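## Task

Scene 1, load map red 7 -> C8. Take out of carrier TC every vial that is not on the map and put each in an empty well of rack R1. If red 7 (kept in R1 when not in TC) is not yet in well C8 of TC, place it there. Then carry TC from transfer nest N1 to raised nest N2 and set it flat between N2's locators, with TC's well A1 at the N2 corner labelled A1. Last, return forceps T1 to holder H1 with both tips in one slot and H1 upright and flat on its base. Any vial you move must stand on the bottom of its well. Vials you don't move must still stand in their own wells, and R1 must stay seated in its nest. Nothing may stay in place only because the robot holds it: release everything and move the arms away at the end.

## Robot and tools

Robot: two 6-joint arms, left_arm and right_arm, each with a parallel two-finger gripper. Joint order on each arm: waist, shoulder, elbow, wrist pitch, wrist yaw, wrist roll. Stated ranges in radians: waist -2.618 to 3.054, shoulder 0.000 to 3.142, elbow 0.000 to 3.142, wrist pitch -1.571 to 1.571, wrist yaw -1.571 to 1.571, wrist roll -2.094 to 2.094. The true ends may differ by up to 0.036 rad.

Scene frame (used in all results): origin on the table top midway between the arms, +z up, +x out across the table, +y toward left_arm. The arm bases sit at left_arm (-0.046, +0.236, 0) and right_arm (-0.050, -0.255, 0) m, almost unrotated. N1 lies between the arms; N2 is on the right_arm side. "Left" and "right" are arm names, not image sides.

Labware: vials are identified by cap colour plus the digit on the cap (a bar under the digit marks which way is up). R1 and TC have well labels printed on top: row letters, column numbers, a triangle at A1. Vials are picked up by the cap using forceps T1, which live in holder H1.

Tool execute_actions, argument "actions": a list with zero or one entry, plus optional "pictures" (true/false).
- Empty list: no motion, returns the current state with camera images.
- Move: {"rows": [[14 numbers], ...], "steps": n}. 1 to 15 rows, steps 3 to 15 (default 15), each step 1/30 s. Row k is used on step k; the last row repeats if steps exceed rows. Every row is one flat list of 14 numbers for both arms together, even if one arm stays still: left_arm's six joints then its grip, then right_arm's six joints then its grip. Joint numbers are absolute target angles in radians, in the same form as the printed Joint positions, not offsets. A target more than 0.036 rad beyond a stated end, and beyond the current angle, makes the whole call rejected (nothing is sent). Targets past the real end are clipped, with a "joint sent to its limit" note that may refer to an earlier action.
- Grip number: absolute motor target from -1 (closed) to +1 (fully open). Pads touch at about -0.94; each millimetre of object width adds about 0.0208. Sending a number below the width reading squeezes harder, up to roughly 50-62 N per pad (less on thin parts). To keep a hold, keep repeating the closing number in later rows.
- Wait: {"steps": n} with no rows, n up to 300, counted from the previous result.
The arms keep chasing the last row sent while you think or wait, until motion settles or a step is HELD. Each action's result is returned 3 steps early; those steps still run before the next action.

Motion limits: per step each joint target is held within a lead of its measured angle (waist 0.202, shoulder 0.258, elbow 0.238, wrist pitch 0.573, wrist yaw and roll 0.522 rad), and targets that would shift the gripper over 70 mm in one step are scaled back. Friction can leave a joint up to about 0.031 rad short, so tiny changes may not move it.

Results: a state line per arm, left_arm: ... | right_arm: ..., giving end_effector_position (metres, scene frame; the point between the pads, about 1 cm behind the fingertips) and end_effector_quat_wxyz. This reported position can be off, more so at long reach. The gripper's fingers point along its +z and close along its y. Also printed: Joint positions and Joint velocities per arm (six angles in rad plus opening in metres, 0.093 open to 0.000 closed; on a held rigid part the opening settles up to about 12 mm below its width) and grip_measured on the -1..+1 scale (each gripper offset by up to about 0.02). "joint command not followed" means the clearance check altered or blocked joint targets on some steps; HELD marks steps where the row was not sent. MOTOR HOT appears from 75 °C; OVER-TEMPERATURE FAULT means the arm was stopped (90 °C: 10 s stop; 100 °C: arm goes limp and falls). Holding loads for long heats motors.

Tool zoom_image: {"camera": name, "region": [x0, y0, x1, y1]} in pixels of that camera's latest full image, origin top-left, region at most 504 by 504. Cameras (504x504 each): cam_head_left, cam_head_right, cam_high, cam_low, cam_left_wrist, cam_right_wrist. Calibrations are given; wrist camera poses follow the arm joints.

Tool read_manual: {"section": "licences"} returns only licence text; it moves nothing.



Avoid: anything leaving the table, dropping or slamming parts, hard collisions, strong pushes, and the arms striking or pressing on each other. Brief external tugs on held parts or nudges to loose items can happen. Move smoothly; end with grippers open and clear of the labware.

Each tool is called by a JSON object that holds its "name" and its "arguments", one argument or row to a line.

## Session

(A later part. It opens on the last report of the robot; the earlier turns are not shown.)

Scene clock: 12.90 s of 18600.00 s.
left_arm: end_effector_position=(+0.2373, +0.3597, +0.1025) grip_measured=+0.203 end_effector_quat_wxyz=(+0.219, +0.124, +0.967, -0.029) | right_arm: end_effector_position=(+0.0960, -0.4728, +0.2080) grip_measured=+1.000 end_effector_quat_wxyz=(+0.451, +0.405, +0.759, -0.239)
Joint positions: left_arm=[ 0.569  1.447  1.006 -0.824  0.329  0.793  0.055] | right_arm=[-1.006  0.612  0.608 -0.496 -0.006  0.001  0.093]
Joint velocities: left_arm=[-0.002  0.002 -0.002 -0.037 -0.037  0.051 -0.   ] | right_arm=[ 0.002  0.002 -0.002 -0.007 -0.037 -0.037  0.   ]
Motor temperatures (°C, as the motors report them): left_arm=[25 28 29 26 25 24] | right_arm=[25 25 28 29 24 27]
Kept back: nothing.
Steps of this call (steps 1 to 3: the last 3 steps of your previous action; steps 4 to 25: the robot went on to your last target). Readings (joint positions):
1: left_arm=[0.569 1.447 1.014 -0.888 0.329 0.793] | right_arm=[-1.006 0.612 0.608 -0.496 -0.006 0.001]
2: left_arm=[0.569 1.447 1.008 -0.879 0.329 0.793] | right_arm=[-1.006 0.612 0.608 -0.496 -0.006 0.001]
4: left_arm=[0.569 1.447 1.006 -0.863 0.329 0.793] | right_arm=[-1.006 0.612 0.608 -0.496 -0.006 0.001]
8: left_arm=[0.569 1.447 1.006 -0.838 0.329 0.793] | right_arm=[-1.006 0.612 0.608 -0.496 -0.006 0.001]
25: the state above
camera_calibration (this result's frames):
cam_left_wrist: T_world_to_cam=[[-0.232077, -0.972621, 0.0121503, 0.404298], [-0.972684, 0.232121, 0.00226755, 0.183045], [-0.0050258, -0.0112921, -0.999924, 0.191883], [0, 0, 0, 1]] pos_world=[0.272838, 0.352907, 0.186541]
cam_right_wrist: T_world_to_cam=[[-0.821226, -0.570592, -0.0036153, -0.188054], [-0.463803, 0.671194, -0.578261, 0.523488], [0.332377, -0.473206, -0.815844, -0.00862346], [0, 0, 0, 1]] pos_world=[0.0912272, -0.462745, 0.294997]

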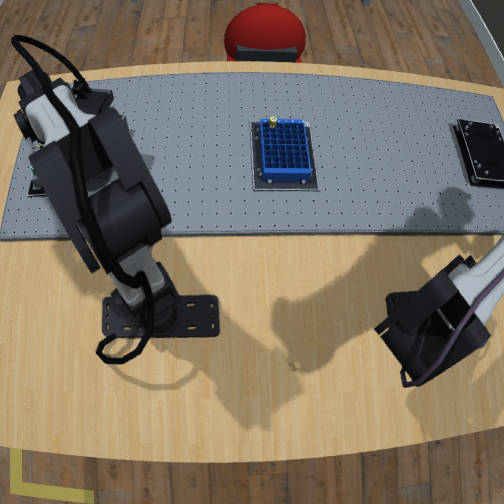

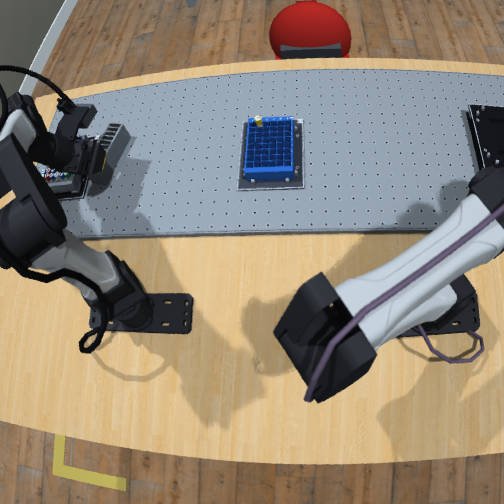

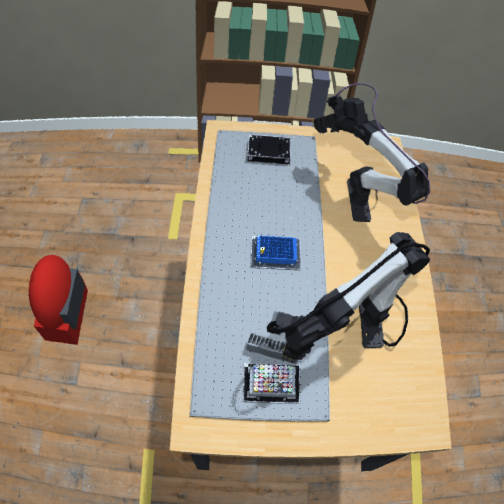

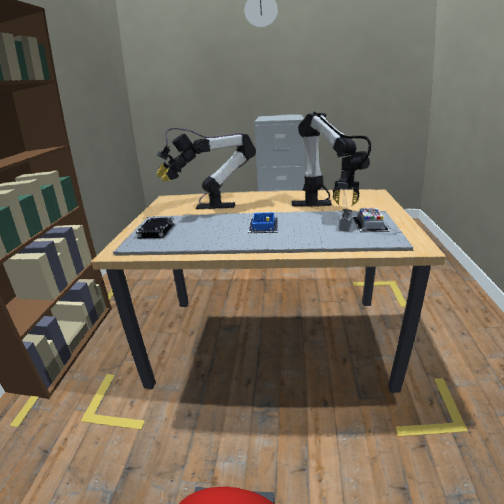

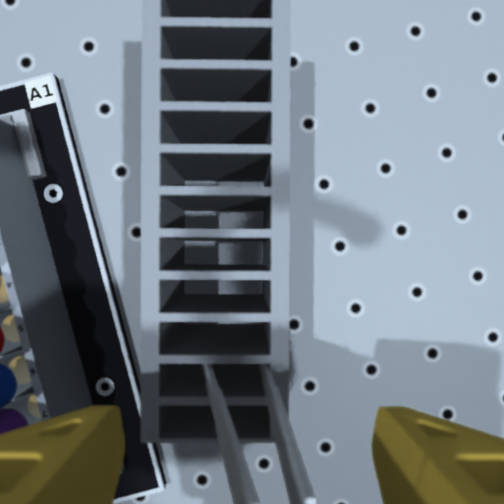

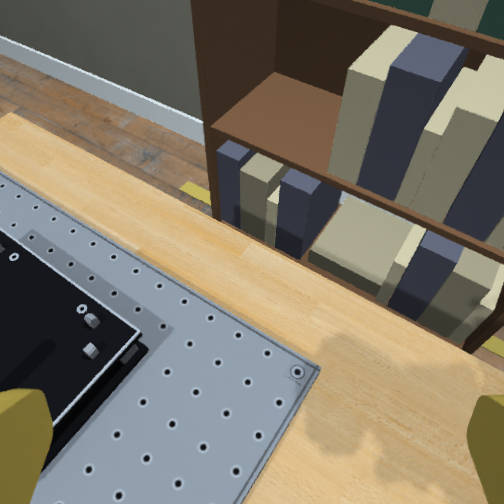

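{"name": "execute_actions", "arguments": {
  "actions": [
    {"rows":[[0.605,1.451,0.997,-0.805,0.333,0.82,-0.3, -1.0,0.6,0.6,-0.5,0,0,1]]}
  ]
}}

{"name": "execute_actions", "arguments": {
  "actions": [
    {"rows":[[0.605,1.451,0.997,-0.805,0.333,0.82,-0.55, -1.0,0.6,0.6,-0.5,0,0,1],[0.605,1.451,0.997,-0.805,0.333,0.82,-0.6, -1.0,0.6,0.6,-0.5,0,0,1],[0.605,1.451,0.997,-0.805,0.333,0.82,-0.63, -1.0,0.6,0.6,-0.5,0,0,1],[0.605,1.451,0.997,-0.805,0.333,0.82,-0.66, -1.0,0.6,0.6,-0.5,0,0,1],[0.605,1.451,0.997,-0.805,0.333,0.82,-0.69, -1.0,0.6,0.6,-0.5,0,0,1],[0.605,1.451,0.997,-0.805,0.333,0.82,-0.72, -1.0,0.6,0.6,-0.5,0,0,1]]}
  ],
  "pictures": true
}}

Scene clock: 13.57 s of 18600.00 s.
left_arm: end_effector_position=(+0.2342, +0.3668, +0.1026) grip_measured=-0.297 end_effector_quat_wxyz=(+0.220, +0.121, +0.968, -0.024) | right_arm: end_effector_position=(+0.0960, -0.4728, +0.2080) grip_measured=+1.000 end_effector_quat_wxyz=(+0.451, +0.405, +0.759, -0.239)
Joint positions: left_arm=[ 0.594  1.447  1.006 -0.824  0.33   0.812  0.031] | right_arm=[-1.006  0.612  0.608 -0.496 -0.006  0.001  0.093]
Joint velocities: left_arm=[ 0.007  0.002  0.007 -0.081 -0.022  0.022  0.001] | right_arm=[-0.007  0.007 -0.002  0.007 -0.022 -0.037  0.   ]
Motor temperatures (°C, as the motors report them): left_arm=[25 28 29 26 25 24] | right_arm=[25 25 28 29 24 27]
Steps of this call (steps 1 to 8: the robot went on to your last target; steps 9 to 20: the first 12 steps of this action). Readings (joint positions):
9: left_arm=[0.571 1.447 1.006 -0.824 0.330 0.796] | right_arm=[-1.006 0.612 0.608 -0.496 -0.006 0.001]
10: left_arm=[0.578 1.447 1.006 -0.824 0.330 0.800] | right_arm=[-1.006 0.612 0.608 -0.496 -0.006 0.001]
12: left_arm=[0.590 1.447 1.006 -0.824 0.330 0.805] | right_arm=[-1.006 0.612 0.608 -0.496 -0.006 0.001]
16: left_arm=[0.594 1.447 1.006 -0.824 0.330 0.810] | right_arm=[-1.006 0.612 0.608 -0.496 -0.006 0.001]
20: the state above

Scene clock: 14.07 s of 18600.00 s.
left_arm: end_effector_position=(+0.2343, +0.3669, +0.1027) grip_measured=-0.717 end_effector_quat_wxyz=(+0.220, +0.122, +0.968, -0.024) | right_arm: end_effector_position=(+0.0960, -0.4728, +0.2080) grip_measured=+1.000 end_effector_quat_wxyz=(+0.451, +0.405, +0.759, -0.239)
Joint positions: left_arm=[ 0.594  1.447  1.006 -0.823  0.33   0.814  0.011] | right_arm=[-1.006  0.612  0.608 -0.496 -0.006  0.001  0.093]
Joint velocities: left_arm=[-0.007 -0.007 -0.007 -0.007 -0.051  0.037 -0.   ] | right_arm=[ 0.002 -0.002 -0.002  0.066  0.007  0.051  0.   ]
Motor temperatures (°C, as the motors report them): left_arm=[25 28 29 26 25 24] | right_arm=[25 25 28 30 24 27]
Steps of this call (steps 1 to 3: the last 3 steps of your previous action; steps 4 to 15: the first 12 steps of this action). Readings (joint positions):
4: left_arm=[0.594 1.447 1.006 -0.824 0.330 0.814] | right_arm=[-1.006 0.612 0.608 -0.496 -0.006 0.001]
5: left_arm=[0.594 1.447 1.006 -0.824 0.330 0.814] | right_arm=[-1.006 0.612 0.608 -0.496 -0.006 0.001]
7: left_arm=[0.594 1.447 1.006 -0.823 0.330 0.814] | right_arm=[-1.006 0.612 0.608 -0.496 -0.006 0.001]
11: left_arm=[0.594 1.447 1.006 -0.823 0.330 0.814] | right_arm=[-1.006 0.612 0.608 -0.496 -0.006 0.001]
15: the state above
camera_calibration (this result's frames):
cam_left_wrist: T_world_to_cam=[[-0.226663, -0.97397, 0.00266993, 0.410803], [-0.973973, 0.226666, 0.000551376, 0.180969], [-0.0011422, -0.00247546, -0.999996, 0.187952], [0, 0, 0, 1]] pos_world=[0.269587, 0.359555, 0.186754]
cam_right_wrist: T_world_to_cam=[[-0.821226, -0.570592, -0.0036153, -0.188054], [-0.463803, 0.671194, -0.578261, 0.523488], [0.332377, -0.473206, -0.815844, -0.00862346], [0, 0, 0, 1]] pos_world=[0.0912272, -0.462745, 0.294997]

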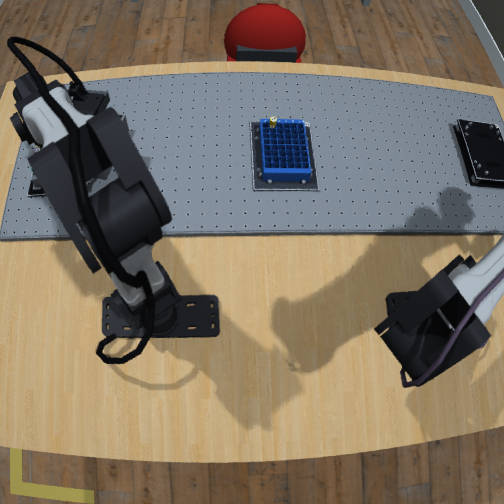

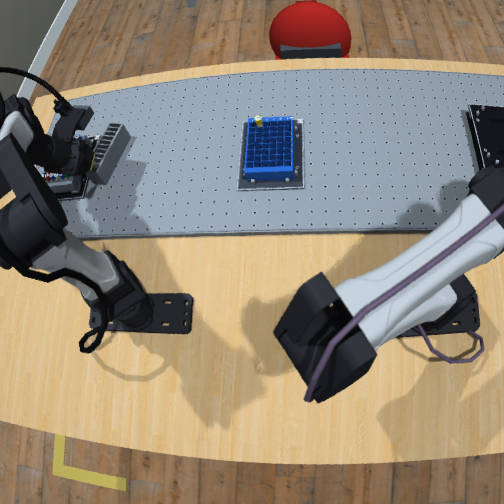

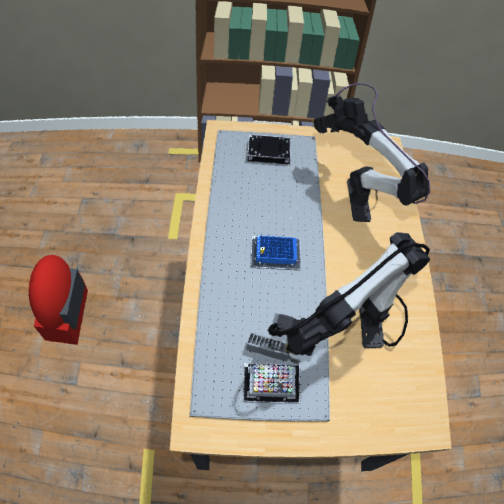

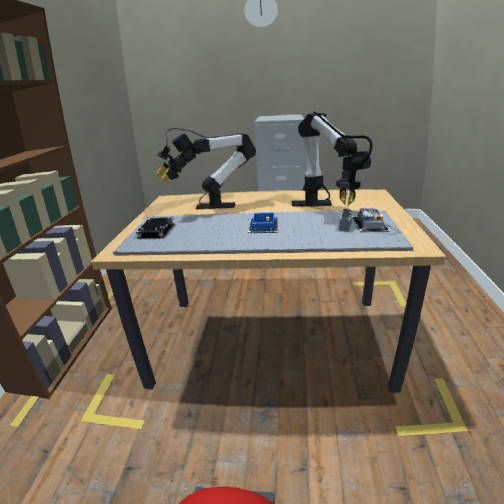

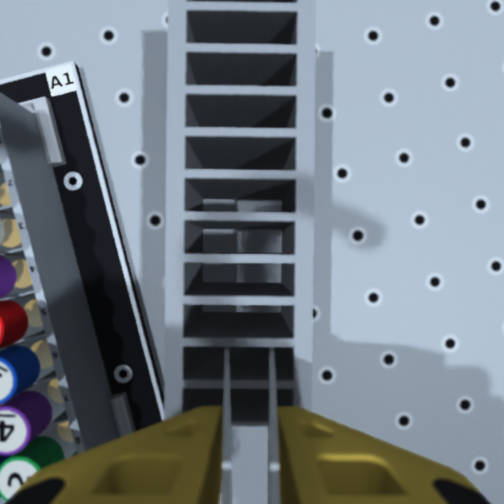

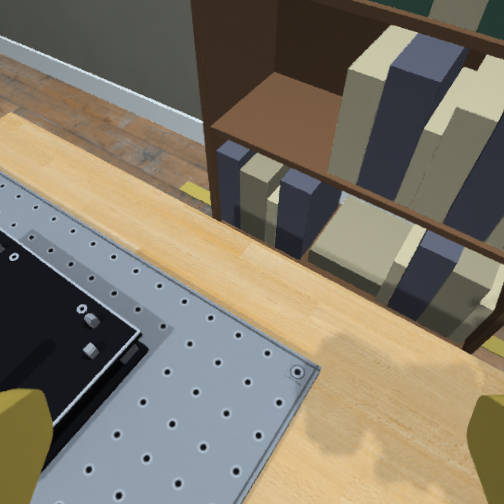

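{"name": "execute_actions", "arguments": {
  "actions": [
    {"rows":[[0.605,1.445,1.03,-0.88,0.333,0.82,-0.72, -1.0,0.6,0.6,-0.5,0,0,1],[0.605,1.445,1.03,-0.88,0.333,0.82,-0.72, -1.0,0.6,0.6,-0.5,0,0,1],[0.605,1.445,1.03,-0.88,0.333,0.82,-0.72, -1.0,0.6,0.6,-0.5,0,0,1],[0.605,1.445,1.03,-0.88,0.333,0.82,-0.72, -1.0,0.6,0.6,-0.5,0,0,1],[0.605,1.44,1.06,-0.92,0.333,0.82,-0.72, -1.0,0.6,0.6,-0.5,0,0,1],[0.605,1.44,1.06,-0.92,0.333,0.82,-0.72, -1.0,0.6,0.6,-0.5,0,0,1],[0.605,1.44,1.06,-0.92,0.333,0.82,-0.72, -1.0,0.6,0.6,-0.5,0,0,1],[0.605,1.44,1.06,-0.92,0.333,0.82,-0.72, -1.0,0.6,0.6,-0.5,0,0,1],[0.605,1.435,1.09,-0.955,0.333,0.82,-0.72, -1.0,0.6,0.6,-0.5,0,0,1],[0.605,1.435,1.09,-0.955,0.333,0.82,-0.72, -1.0,0.6,0.6,-0.5,0,0,1],[0.605,1.435,1.09,-0.955,0.333,0.82,-0.72, -1.0,0.6,0.6,-0.5,0,0,1],[0.605,1.435,1.09,-0.955,0.333,0.82,-0.72, -1.0,0.6,0.6,-0.5,0,0,1],[0.605,1.43,1.12,-0.99,0.333,0.82,-0.72, -1.0,0.6,0.6,-0.5,0,0,1]]}
  ]
}}

{"name": "execute_actions", "arguments": {
  "actions": [
    {"rows":[[0.605,1.425,1.15,-1.025,0.333,0.82,-0.72, -1.0,0.6,0.6,-0.5,0,0,1],[0.605,1.425,1.15,-1.025,0.333,0.82,-0.72, -1.0,0.6,0.6,-0.5,0,0,1],[0.605,1.425,1.15,-1.025,0.333,0.82,-0.72, -1.0,0.6,0.6,-0.5,0,0,1],[0.605,1.425,1.15,-1.025,0.333,0.82,-0.72, -1.0,0.6,0.6,-0.5,0,0,1],[0.605,1.42,1.18,-1.06,0.333,0.82,-0.72, -1.0,0.6,0.6,-0.5,0,0,1],[0.605,1.42,1.18,-1.06,0.333,0.82,-0.72, -1.0,0.6,0.6,-0.5,0,0,1],[0.605,1.42,1.18,-1.06,0.333,0.82,-0.72, -1.0,0.6,0.6,-0.5,0,0,1],[0.605,1.42,1.18,-1.06,0.333,0.82,-0.72, -1.0,0.6,0.6,-0.5,0,0,1],[0.605,1.42,1.22,-1.10,0.333,0.82,-0.72, -1.0,0.6,0.6,-0.5,0,0,1],[0.605,1.42,1.22,-1.10,0.333,0.82,-0.72, -1.0,0.6,0.6,-0.5,0,0,1],[0.605,1.42,1.22,-1.10,0.333,0.82,-0.72, -1.0,0.6,0.6,-0.5,0,0,1],[0.605,1.42,1.22,-1.10,0.333,0.82,-0.72, -1.0,0.6,0.6,-0.5,0,0,1],[0.605,1.43,1.32,-1.17,0.333,0.82,-0.72, -1.0,0.6,0.6,-0.5,0,0,1]]}
  ]
}}

{"name": "execute_actions", "arguments": {
  "actions": [
    {"steps":25}
  ],
  "pictures": true
}}

Scene clock: 14.93 s of 18600.00 s.
left_arm: end_effector_position=(+0.2309, +0.3644, +0.1155) grip_measured=-0.717 end_effector_quat_wxyz=(+0.209, +0.120, +0.970, -0.034) | right_arm: end_effector_position=(+0.0960, -0.4728, +0.2080) grip_measured=+1.000 end_effector_quat_wxyz=(+0.451, +0.405, +0.759, -0.239)
Joint positions: left_arm=[ 0.594  1.447  1.066 -0.914  0.33   0.814  0.011] | right_arm=[-1.006  0.612  0.608 -0.496 -0.006  0.001  0.093]
Joint velocities: left_arm=[-0.007 -0.007  0.12  -0.081 -0.081  0.051 -0.001] | right_arm=[ 0.002 -0.007 -0.022  0.081  0.022 -0.022  0.   ]
Motor temperatures (°C, as the motors report them): left_arm=[25 28 29 26 25 24] | right_arm=[25 25 28 30 24 27]
Steps of this call (steps 1 to 3: the last 3 steps of your previous action; steps 4 to 14: the robot went on to your last target; steps 15 to 26: the first 12 steps of this action). Readings (joint positions):
15: left_arm=[0.594 1.447 1.006 -0.827 0.330 0.814] | right_arm=[-1.006 0.612 0.608 -0.496 -0.006 0.001]
16: left_arm=[0.594 1.447 1.006 -0.833 0.330 0.814] | right_arm=[-1.006 0.612 0.608 -0.496 -0.006 0.001]
18: left_arm=[0.594 1.447 1.006 -0.839 0.330 0.814] | right_arm=[-1.006 0.612 0.608 -0.496 -0.006 0.001]
22: left_arm=[0.594 1.447 1.034 -0.877 0.330 0.814] | right_arm=[-1.006 0.612 0.608 -0.496 -0.006 0.001]
26: the state above

Scene clock: 15.43 s of 18600.00 s.
left_arm: end_effector_position=(+0.2297, +0.3635, +0.1473) grip_measured=-0.717 end_effector_quat_wxyz=(+0.204, +0.119, +0.971, -0.039) | right_arm: end_effector_position=(+0.0960, -0.4728, +0.2080) grip_measured=+1.000 end_effector_quat_wxyz=(+0.451, +0.405, +0.759, -0.239)
Joint positions: left_arm=[ 0.594  1.444  1.193 -1.058  0.33   0.814  0.011] | right_arm=[-1.006  0.612  0.608 -0.496 -0.006  0.001  0.093]
Joint velocities: left_arm=[-0.002 -0.042  0.164 -0.154 -0.007  0.051 -0.   ] | right_arm=[ 0.007 -0.002 -0.007 -0.022 -0.037  0.051  0.   ]
Motor temperatures (°C, as the motors report them): left_arm=[25 29 29 26 25 24] | right_arm=[25 25 28 30 24 27]
Steps of this call (steps 1 to 3: the last 3 steps of your previous action; steps 4 to 15: the first 12 steps of this action). Readings (joint positions):
4: left_arm=[0.594 1.447 1.100 -0.956 0.330 0.814] | right_arm=[-1.006 0.612 0.608 -0.496 -0.006 0.001]
5: left_arm=[0.594 1.447 1.110 -0.969 0.330 0.814] | right_arm=[-1.006 0.612 0.608 -0.496 -0.006 0.001]
7: left_arm=[0.594 1.447 1.126 -0.982 0.330 0.814] | right_arm=[-1.006 0.612 0.608 -0.496 -0.006 0.001]
11: left_arm=[0.594 1.447 1.155 -1.019 0.330 0.814] | right_arm=[-1.006 0.612 0.608 -0.496 -0.006 0.001]
15: the state above

Scene clock: 16.27 s of 18600.00 s.
left_arm: end_effector_position=(+0.2312, +0.3647, +0.1772) grip_measured=-0.717 end_effector_quat_wxyz=(+0.210, +0.120, +0.970, -0.033) | right_arm: end_effector_position=(+0.0960, -0.4728, +0.2080) grip_measured=+1.000 end_effector_quat_wxyz=(+0.451, +0.405, +0.759, -0.239)
Joint positions: left_arm=[ 0.594  1.443  1.307 -1.157  0.33   0.814  0.011] | right_arm=[-1.006  0.612  0.608 -0.496 -0.006  0.001  0.093]
Joint velocities: left_arm=[ 0.002 -0.012  0.007 -0.051  0.007  0.051 -0.   ] | right_arm=[-0.017 -0.007 -0.002 -0.007 -0.037 -0.037  0.   ]
Motor temperatures (°C, as the motors report them): left_arm=[25 29 29 26 25 24] | right_arm=[25 25 28 30 24 27]
Kept back: nothing.
Steps of this call (steps 1 to 3: the last 3 steps of your previous action; steps 4 to 25: the robot went on to your last target). Readings (joint positions):
1: left_arm=[0.594 1.444 1.212 -1.078 0.330 0.814] | right_arm=[-1.006 0.612 0.608 -0.496 -0.006 0.001]
2: left_arm=[0.594 1.445 1.239 -1.102 0.330 0.814] | right_arm=[-1.006 0.612 0.608 -0.496 -0.006 0.001]
4: left_arm=[0.594 1.444 1.287 -1.118 0.330 0.814] | right_arm=[-1.006 0.612 0.608 -0.496 -0.006 0.001]
8: left_arm=[0.594 1.443 1.307 -1.132 0.330 0.814] | right_arm=[-1.006 0.612 0.608 -0.496 -0.006 0.001]
25: the state above
camera_calibration (this result's frames):
cam_left_wrist: T_world_to_cam=[[-0.226351, -0.973749, 0.0240339, 0.403837], [-0.973737, 0.226832, 0.0195742, 0.174924], [-0.024512, -0.018972, -0.999519, 0.273806], [0, 0, 0, 1]] pos_world=[0.268451, 0.358753, 0.260545]
cam_right_wrist: T_world_to_cam=[[-0.821226, -0.570592, -0.0036153, -0.188054], [-0.463803, 0.671194, -0.578261, 0.523488], [0.332377, -0.473206, -0.815844, -0.00862346], [0, 0, 0, 1]] pos_world=[0.0912272, -0.462745, 0.294997]

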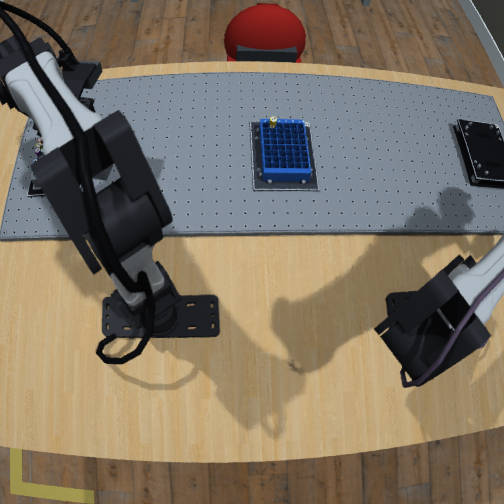

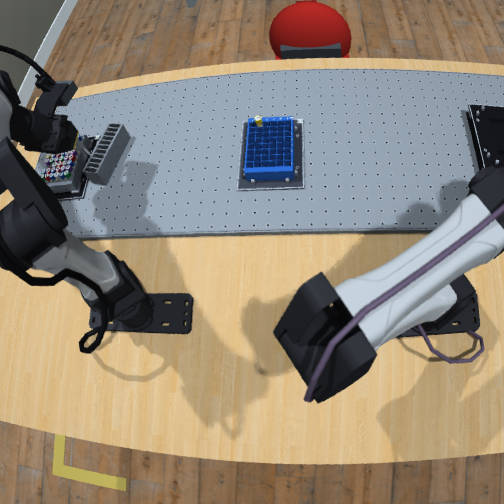

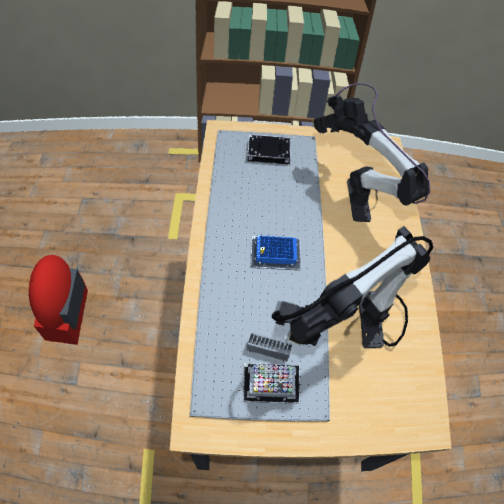

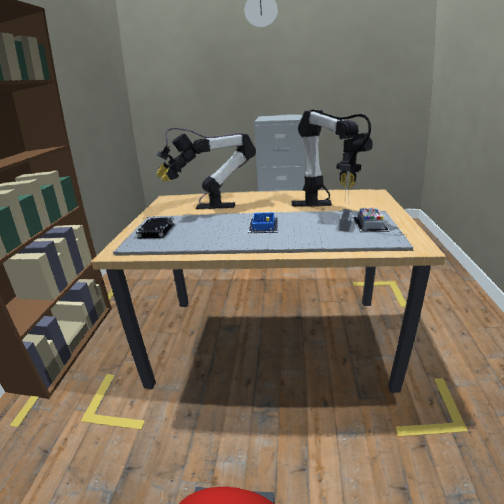

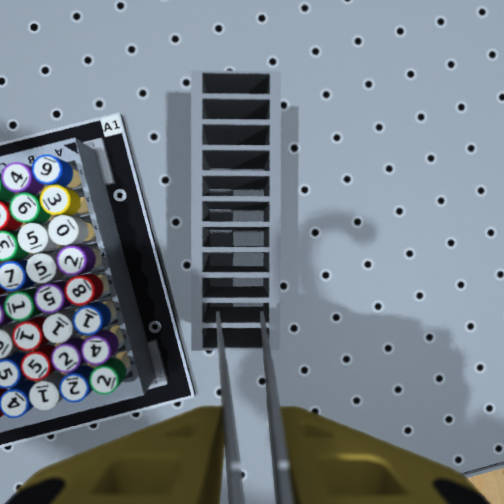

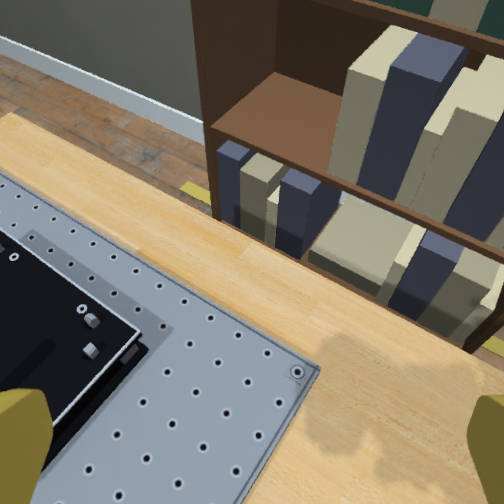

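{"name": "execute_actions", "arguments": {
  "actions": [
    {"rows":[[0.65,1.5,1.45,-1.15,0.2,0.5,-0.72, -1.0,0.6,0.6,-0.5,0,0,1],[0.65,1.5,1.45,-1.15,0.2,0.5,-0.72, -1.0,0.6,0.6,-0.5,0,0,1],[0.65,1.5,1.45,-1.15,0.2,0.5,-0.72, -1.0,0.6,0.6,-0.5,0,0,1],[0.65,1.5,1.45,-1.15,0.2,0.5,-0.72, -1.0,0.6,0.6,-0.5,0,0,1],[0.65,1.5,1.45,-1.15,0.2,0.5,-0.72, -1.0,0.6,0.6,-0.5,0,0,1],[0.65,1.5,1.45,-1.15,0.2,0.5,-0.72, -1.0,0.6,0.6,-0.5,0,0,1],[0.65,1.5,1.45,-1.15,0.2,0.5,-0.72, -1.0,0.6,0.6,-0.5,0,0,1],[0.70,1.599,1.49,-1.09,-0.01,0,-0.72, -1.0,0.6,0.6,-0.5,0,0,1]]}
  ]
}}

{"name": "execute_actions", "arguments": {
  "actions": [
    {"steps":35}
  ],
  "pictures": true
}}

Scene clock: 16.97 s of 18600.00 s.
left_arm: end_effector_position=(+0.2314, +0.4555, +0.1846) grip_measured=-0.717 end_effector_quat_wxyz=(+0.174, -0.237, +0.955, +0.041) | right_arm: end_effector_position=(+0.0960, -0.4728, +0.2080) grip_measured=+1.000 end_effector_quat_wxyz=(+0.451, +0.405, +0.759, -0.239)
Joint positions: left_arm=[ 0.688  1.575  1.472 -1.118  0.081  0.208  0.011] | right_arm=[-1.006  0.612  0.608 -0.496 -0.006  0.001  0.093]
Joint velocities: left_arm=[ 0.188  0.447 -0.007  0.125 -0.623 -1.355 -0.   ] | right_arm=[-0.002 -0.007  0.007 -0.081  0.007  0.007  0.   ]
Motor temperatures (°C, as the motors report them): left_arm=[25 29 29 26 25 24] | right_arm=[25 25 28 30 24 27]
Steps of this call (steps 1 to 9: the robot went on to your last target; steps 10 to 21: the first 12 steps of this action). Readings (joint positions):
10: left_arm=[0.598 1.450 1.324 -1.170 0.316 0.772] | right_arm=[-1.006 0.612 0.608 -0.496 -0.006 0.001]
11: left_arm=[0.607 1.466 1.359 -1.180 0.296 0.719] | right_arm=[-1.006 0.612 0.608 -0.496 -0.006 0.001]
13: left_arm=[0.631 1.484 1.413 -1.163 0.263 0.641] | right_arm=[-1.006 0.612 0.608 -0.496 -0.006 0.001]
17: left_arm=[0.645 1.494 1.441 -1.156 0.206 0.499] | right_arm=[-1.006 0.612 0.608 -0.496 -0.006 0.001]
21: the state above

Scene clock: 18.13 s of 18600.00 s.
left_arm: end_effector_position=(+0.2236, +0.4700, +0.1768) grip_measured=-0.717 end_effector_quat_wxyz=(+0.155, -0.342, +0.925, +0.059) | right_arm: end_effector_position=(+0.0960, -0.4728, +0.2080) grip_measured=+1.000 end_effector_quat_wxyz=(+0.451, +0.405, +0.759, -0.239)
Joint positions: left_arm=[ 0.695  1.599  1.472 -1.11  -0.001  0.006  0.011] | right_arm=[-1.006  0.612  0.608 -0.496 -0.006  0.001  0.093]
Joint velocities: left_arm=[-0.017 -0.012  0.002 -0.051 -0.037  0.022 -0.   ] | right_arm=[ 0.012 -0.002  0.007 -0.022  0.037  0.007  0.   ]
Motor temperatures (°C, as the motors report them): left_arm=[25 29 29 26 25 24] | right_arm=[25 25 28 30 24 27]
Kept back: nothing.
Steps of this call (steps 1 to 3: the last 3 steps of your previous action; steps 4 to 30: the robot went on to your last target; steps 31 to 35: nothing new was sent). Readings (joint positions):
1: left_arm=[0.693 1.588 1.472 -1.115 0.062 0.167] | right_arm=[-1.006 0.612 0.608 -0.496 -0.006 0.001]
2: left_arm=[0.695 1.596 1.472 -1.114 0.048 0.134] | right_arm=[-1.006 0.612 0.608 -0.496 -0.006 0.001]
4: left_arm=[0.695 1.599 1.472 -1.114 0.029 0.088] | right_arm=[-1.006 0.612 0.608 -0.496 -0.006 0.001]
8: left_arm=[0.695 1.599 1.472 -1.112 0.011 0.039] | right_arm=[-1.006 0.612 0.608 -0.496 -0.006 0.001]
35: the state above
All arms were judged still, so your last target was given up. Only a new action makes them travel on or press farther. Fingers that are still opening or closing keep moving.
camera_calibration (this result's frames):
cam_left_wrist: T_world_to_cam=[[0.667792, -0.74433, 0.00520242, 0.200254], [-0.739961, -0.663081, 0.113057, 0.493084], [-0.0807018, -0.0793478, -0.993575, 0.315106], [0, 0, 0, 1]] pos_world=[0.256564, 0.501013, 0.256293]
cam_right_wrist: T_world_to_cam=[[-0.821226, -0.570592, -0.0036153, -0.188054], [-0.463803, 0.671194, -0.578261, 0.523488], [0.332377, -0.473206, -0.815844, -0.00862346], [0, 0, 0, 1]] pos_world=[0.0912272, -0.462745, 0.294997]

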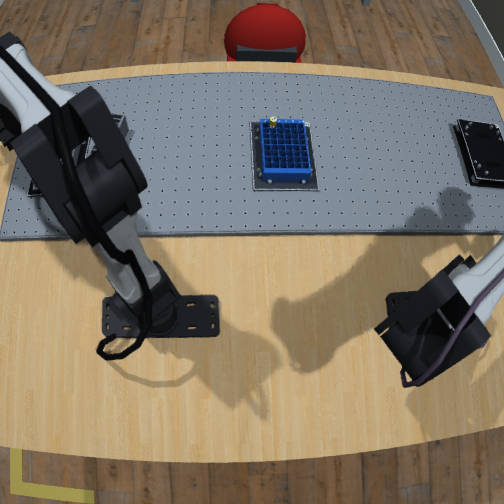

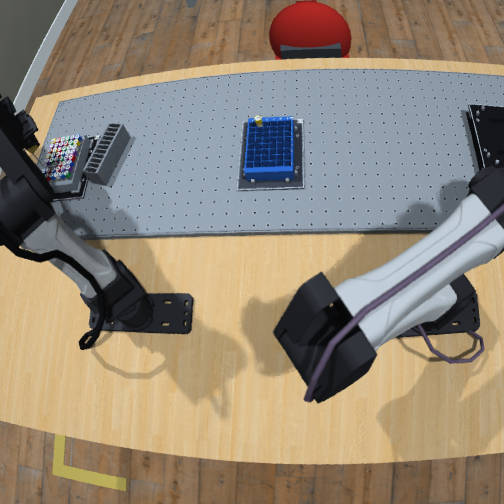

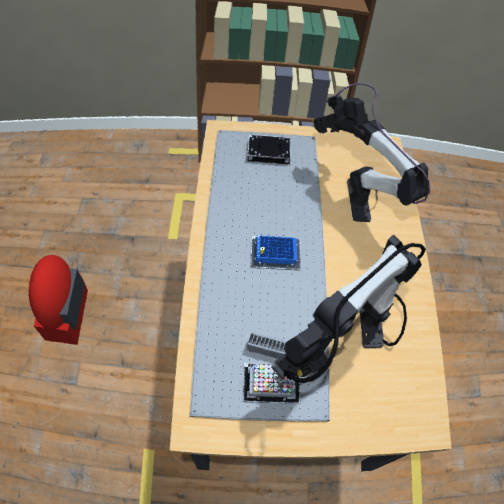

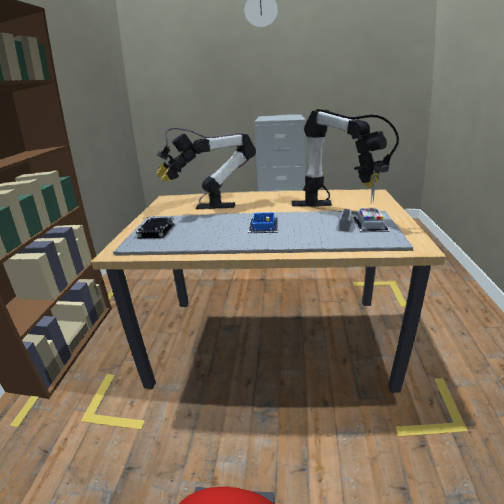

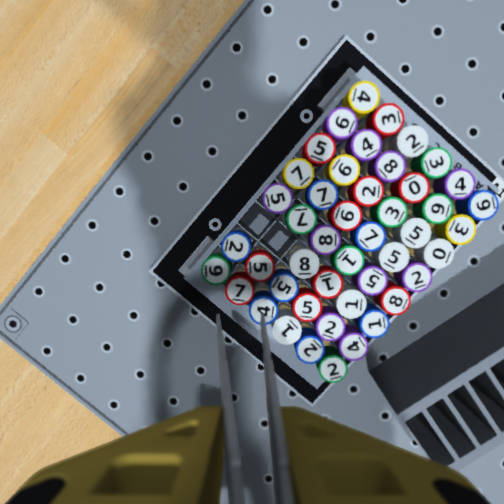

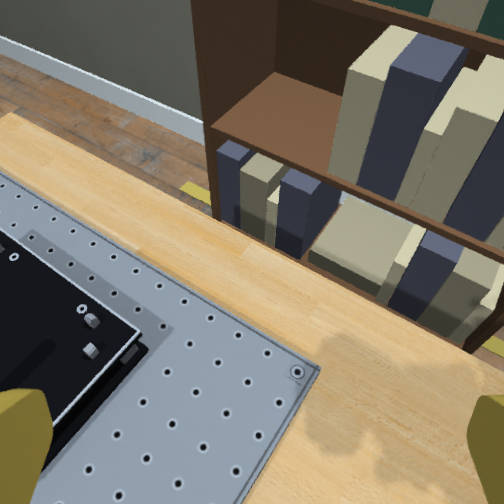

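{"name": "execute_actions", "arguments": {
  "actions": [
    {"rows":[[0.70,1.638,1.49,-1.06,-0.01,0,-0.72, -1.0,0.6,0.6,-0.5,0,0,1]]}
  ]
}}

{"name": "execute_actions", "arguments": {
  "actions": [
    {"steps":15}
  ],
  "pictures": true
}}

Scene clock: 18.73 s of 18600.00 s.
left_arm: end_effector_position=(+0.2295, +0.4751, +0.1701) grip_measured=-0.717 end_effector_quat_wxyz=(+0.156, -0.342, +0.925, +0.059) | right_arm: end_effector_position=(+0.0960, -0.4728, +0.2080) grip_measured=+1.000 end_effector_quat_wxyz=(+0.451, +0.405, +0.759, -0.239)
Joint positions: left_arm=[ 0.695  1.625  1.472 -1.083 -0.001  0.006  0.011] | right_arm=[-1.006  0.612  0.608 -0.496 -0.006  0.001  0.093]
Joint velocities: left_arm=[-0.007 -0.017 -0.007 -0.007  0.022  0.007 -0.   ] | right_arm=[ 0.002  0.007 -0.007  0.051 -0.037 -0.037  0.   ]
Motor temperatures (°C, as the motors report them): left_arm=[25 29 30 27 25 24] | right_arm=[25 25 28 30 24 27]
Steps of this call (steps 1 to 6: nothing new was sent; steps 7 to 18: the first 12 steps of this action). Readings (joint positions):
7: left_arm=[0.695 1.601 1.472 -1.109 -0.001 0.006] | right_arm=[-1.006 0.612 0.608 -0.496 -0.006 0.001]
8: left_arm=[0.695 1.604 1.472 -1.103 -0.001 0.006] | right_arm=[-1.006 0.612 0.608 -0.496 -0.006 0.001]
10: left_arm=[0.695 1.614 1.472 -1.094 -0.001 0.006] | right_arm=[-1.006 0.612 0.608 -0.496 -0.006 0.001]
14: left_arm=[0.695 1.625 1.472 -1.086 -0.001 0.006] | right_arm=[-1.006 0.612 0.608 -0.496 -0.006 0.001]
18: the state above

Scene clock: 19.23 s of 18600.00 s.
left_arm: end_effector_position=(+0.2298, +0.4754, +0.1702) grip_measured=-0.717 end_effector_quat_wxyz=(+0.157, -0.342, +0.924, +0.059) | right_arm: end_effector_position=(+0.0960, -0.4728, +0.2080) grip_measured=+1.000 end_effector_quat_wxyz=(+0.451, +0.405, +0.759, -0.239)
Joint positions: left_arm=[ 0.695  1.625  1.472 -1.081 -0.001  0.006  0.011] | right_arm=[-1.006  0.612  0.608 -0.496 -0.006  0.001  0.093]
Joint velocities: left_arm=[ 0.002  0.002 -0.002 -0.007  0.007 -0.037  0.001] | right_arm=[-0.012 -0.022 -0.012 -0.007 -0.051 -0.007  0.   ]
Motor temperatures (°C, as the motors report them): left_arm=[25 29 30 27 25 24] | right_arm=[25 25 28 30 24 27]
Kept back: nothing.
Steps of this call (steps 1 to 3: the last 3 steps of your previous action; steps 4 to 15: the robot went on to your last target). Readings (joint positions):
1: left_arm=[0.695 1.625 1.472 -1.083 -0.001 0.006] | right_arm=[-1.006 0.612 0.608 -0.496 -0.006 0.001]
2: left_arm=[0.695 1.625 1.472 -1.082 -0.001 0.006] | right_arm=[-1.006 0.612 0.608 -0.496 -0.006 0.001]
4: left_arm=[0.695 1.625 1.472 -1.082 -0.001 0.006] | right_arm=[-1.006 0.612 0.608 -0.496 -0.006 0.001]
8: left_arm=[0.695 1.625 1.472 -1.082 -0.001 0.006] | right_arm=[-1.006 0.612 0.608 -0.496 -0.006 0.001]
15: the state above
All arms were judged still, so your last target was given up. Only a new action makes them travel on or press farther. Fingers that are still opening or closing keep moving.
camera_calibration (this result's frames):
cam_left_wrist: T_world_to_cam=[[0.668047, -0.7441, 0.00537796, 0.199957], [-0.739988, -0.66356, 0.110026, 0.502715], [-0.0783017, -0.0774821, -0.993914, 0.308144], [0, 0, 0, 1]] pos_world=[0.262551, 0.506245, 0.249881]
cam_right_wrist: T_world_to_cam=[[-0.821226, -0.570592, -0.0036153, -0.188054], [-0.463803, 0.671194, -0.578261, 0.523488], [0.332377, -0.473206, -0.815844, -0.00862346], [0, 0, 0, 1]] pos_world=[0.0912272, -0.462745, 0.294997]

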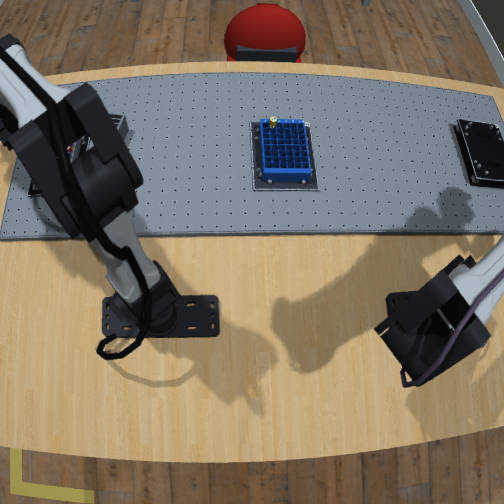

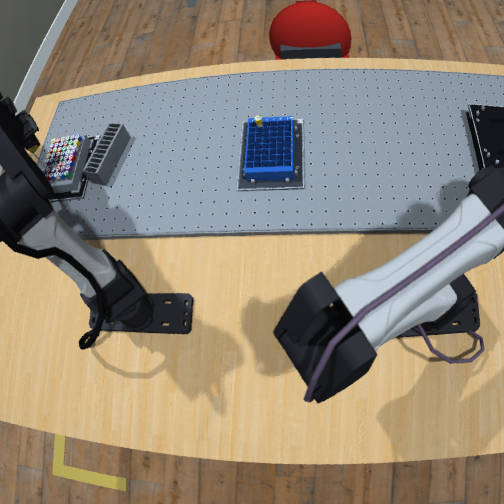

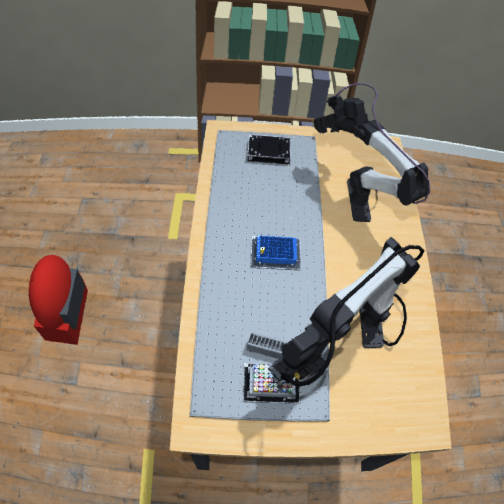

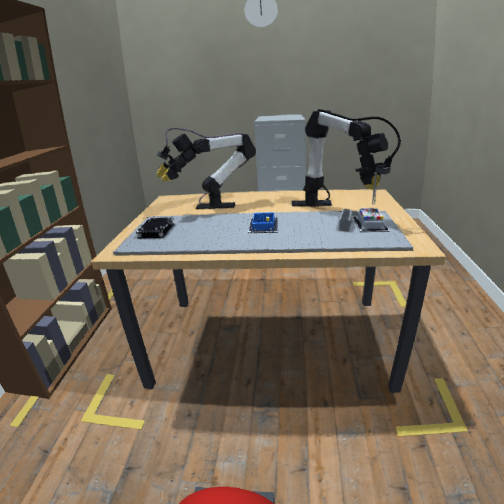

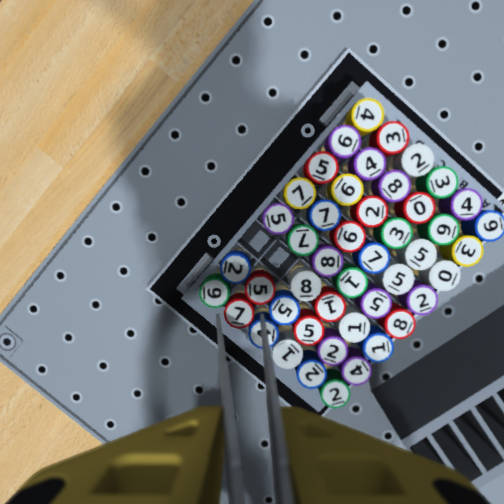

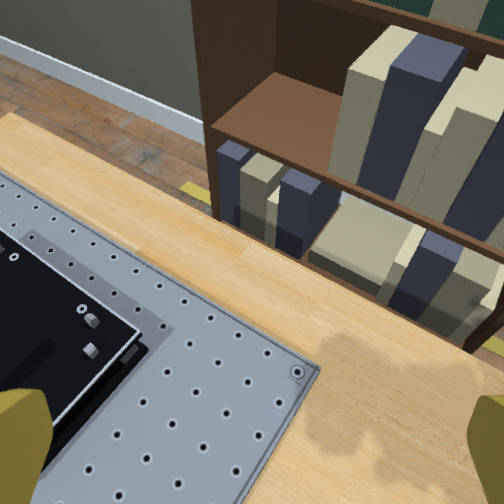

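Descend 6 mm (q3 −.024, q4 +.024).

{"name": "execute_actions", "arguments": {
  "actions": [
    {"rows":[[0.70,1.638,1.44,-1.036,-0.01,0,-0.72, -1.0,0.6,0.6,-0.5,0,0,1]]}
  ]
}}

{"name": "execute_actions", "arguments": {
  "actions": [
    {"steps":10}
  ],
  "pictures": true
}}

{"name": "zoom_image", "arguments": {
  "camera": "cam_left_wrist",
  "region": [170,250,330,410]
}}

{"name": "zoom_image", "arguments": {
  "camera": "cam_low",
  "region": [340,170,410,240]
}}

Scene clock: 19.73 s of 18600.00 s.
left_arm: end_effector_position=(+0.2306, +0.4761, +0.1658) grip_measured=-0.717 end_effector_quat_wxyz=(+0.158, -0.342, +0.924, +0.060) | right_arm: end_effector_position=(+0.0960, -0.4728, +0.2080) grip_measured=+1.000 end_effector_quat_wxyz=(+0.451, +0.405, +0.759, -0.239)
Joint positions: left_arm=[ 0.695  1.625  1.453 -1.059 -0.001  0.006  0.011] | right_arm=[-1.006  0.612  0.608 -0.496 -0.006  0.001  0.093]
Joint velocities: left_arm=[-0.012  0.017 -0.007 -0.007  0.037 -0.007  0.   ] | right_arm=[-0.012 -0.007 -0.012  0.007  0.081  0.095  0.   ]
Motor temperatures (°C, as the motors report them): left_arm=[25 29 30 27 25 24] | right_arm=[25 25 28 31 24 27]
Steps of this call (steps 1 to 3: nothing new was sent; steps 4 to 15: the first 12 steps of this action). Readings (joint positions):
4: left_arm=[0.695 1.625 1.470 -1.078 -0.001 0.006] | right_arm=[-1.006 0.612 0.608 -0.496 -0.006 0.001]
5: left_arm=[0.695 1.625 1.466 -1.072 -0.001 0.006] | right_arm=[-1.006 0.612 0.608 -0.496 -0.006 0.001]
7: left_arm=[0.695 1.625 1.457 -1.066 -0.001 0.006] | right_arm=[-1.006 0.612 0.608 -0.496 -0.006 0.001]
11: left_arm=[0.695 1.625 1.453 -1.062 -0.001 0.006] | right_arm=[-1.006 0.612 0.608 -0.496 -0.006 0.001]
15: the state above

Scene clock: 20.07 s of 18600.00 s.
left_arm: end_effector_position=(+0.2310, +0.4764, +0.1660) grip_measured=-0.717 end_effector_quat_wxyz=(+0.159, -0.342, +0.924, +0.060) | right_arm: end_effector_position=(+0.0960, -0.4728, +0.2080) grip_measured=+1.000 end_effector_quat_wxyz=(+0.451, +0.405, +0.759, -0.239)
Joint positions: left_arm=[ 0.695  1.625  1.453 -1.057 -0.001  0.006  0.011] | right_arm=[-1.006  0.612  0.608 -0.496 -0.006  0.001  0.093]
Joint velocities: left_arm=[ 0.012 -0.007 -0.002  0.007 -0.007 -0.022  0.   ] | right_arm=[-0.002 -0.007 -0.002 -0.037 -0.081  0.051  0.   ]
Motor temperatures (°C, as the motors report them): left_arm=[25 29 30 27 25 24] | right_arm=[25 25 28 31 24 27]
Kept back: nothing.
Steps of this call (steps 1 to 3: the last 3 steps of your previous action; steps 4 to 10: the robot went on to your last target). Readings (joint positions):
1: left_arm=[0.695 1.625 1.453 -1.059 -0.001 0.006] | right_arm=[-1.006 0.612 0.608 -0.496 -0.006 0.001]
2: left_arm=[0.695 1.625 1.453 -1.058 -0.001 0.006] | right_arm=[-1.006 0.612 0.608 -0.496 -0.006 0.001]
4: left_arm=[0.695 1.625 1.453 -1.058 -0.001 0.006] | right_arm=[-1.006 0.612 0.608 -0.496 -0.006 0.001]
8: left_arm=[0.695 1.625 1.453 -1.057 -0.001 0.006] | right_arm=[-1.006 0.612 0.608 -0.496 -0.006 0.001]
10: the state above
camera_calibration (this result's frames):
cam_left_wrist: T_world_to_cam=[[0.668025, -0.744119, 0.00546652, 0.199953], [-0.740421, -0.663936, 0.104717, 0.505922], [-0.0742923, -0.074001, -0.994487, 0.301585], [0, 0, 0, 1]] pos_world=[0.263427, 0.507006, 0.245851]
cam_right_wrist: T_world_to_cam=[[-0.821226, -0.570592, -0.0036153, -0.188054], [-0.463803, 0.671194, -0.578261, 0.523488], [0.332377, -0.473206, -0.815844, -0.00862346], [0, 0, 0, 1]] pos_world=[0.0912272, -0.462745, 0.294997]

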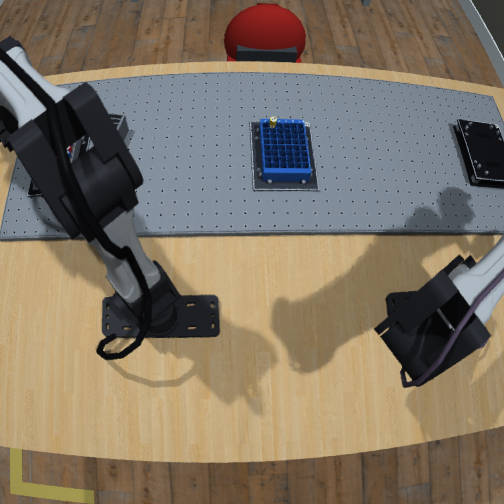

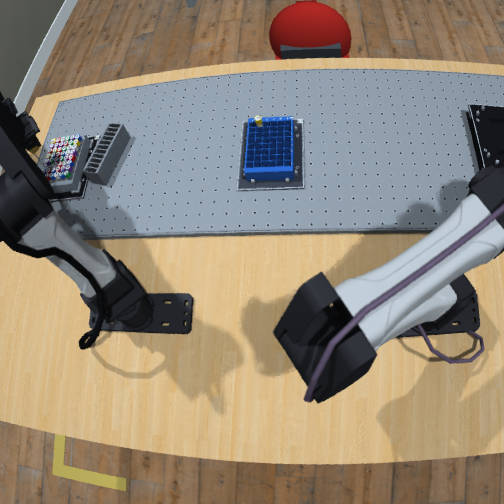

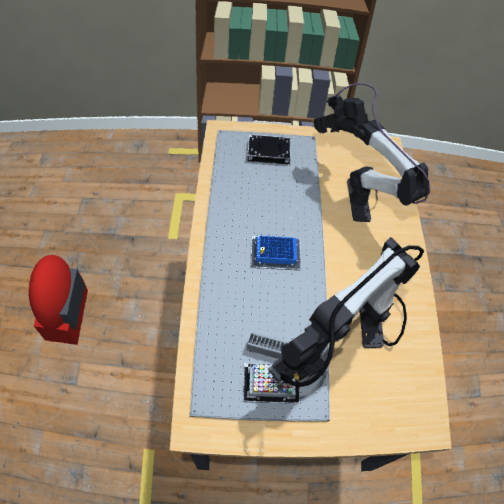

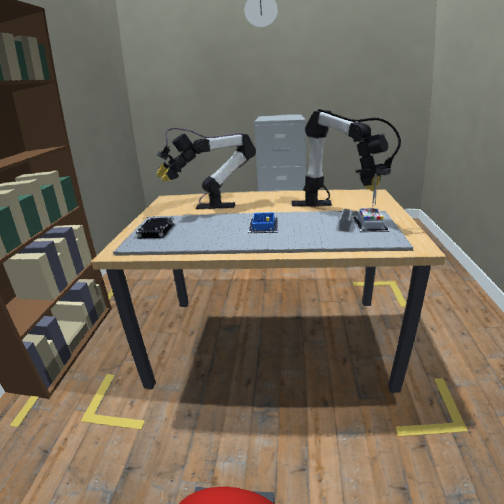

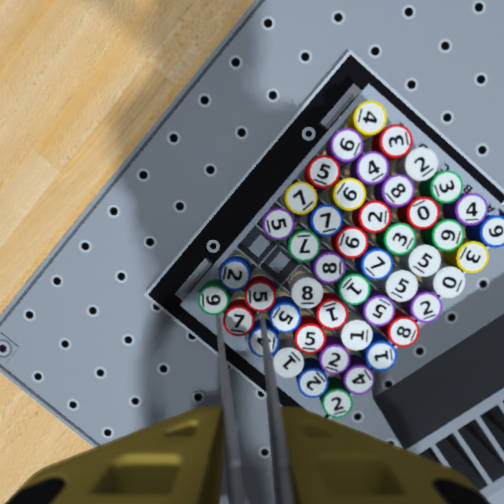

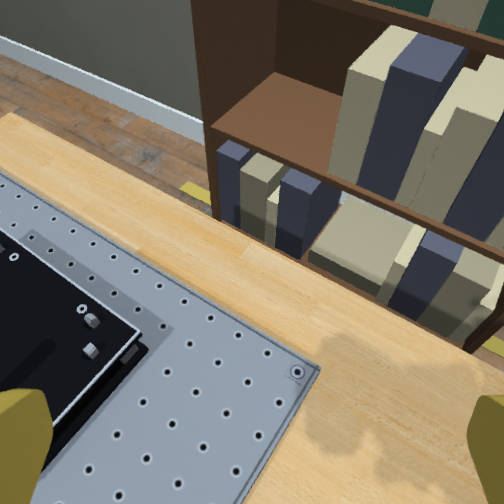

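Region (170, 250, 330, 410) of cam_left_wrist's 504x504 image, scaled by 3.150, with more detail than that image has.

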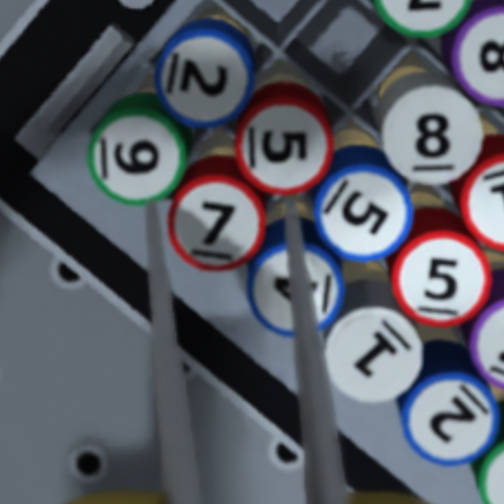

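Region (340, 170, 410, 240) of cam_low's 504x504 image, scaled by 7.200, with more detail than that image has.

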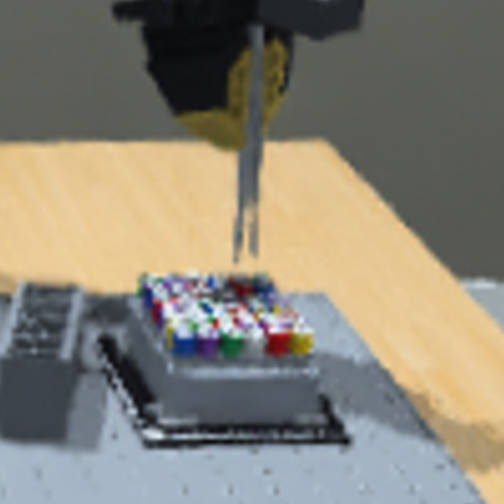

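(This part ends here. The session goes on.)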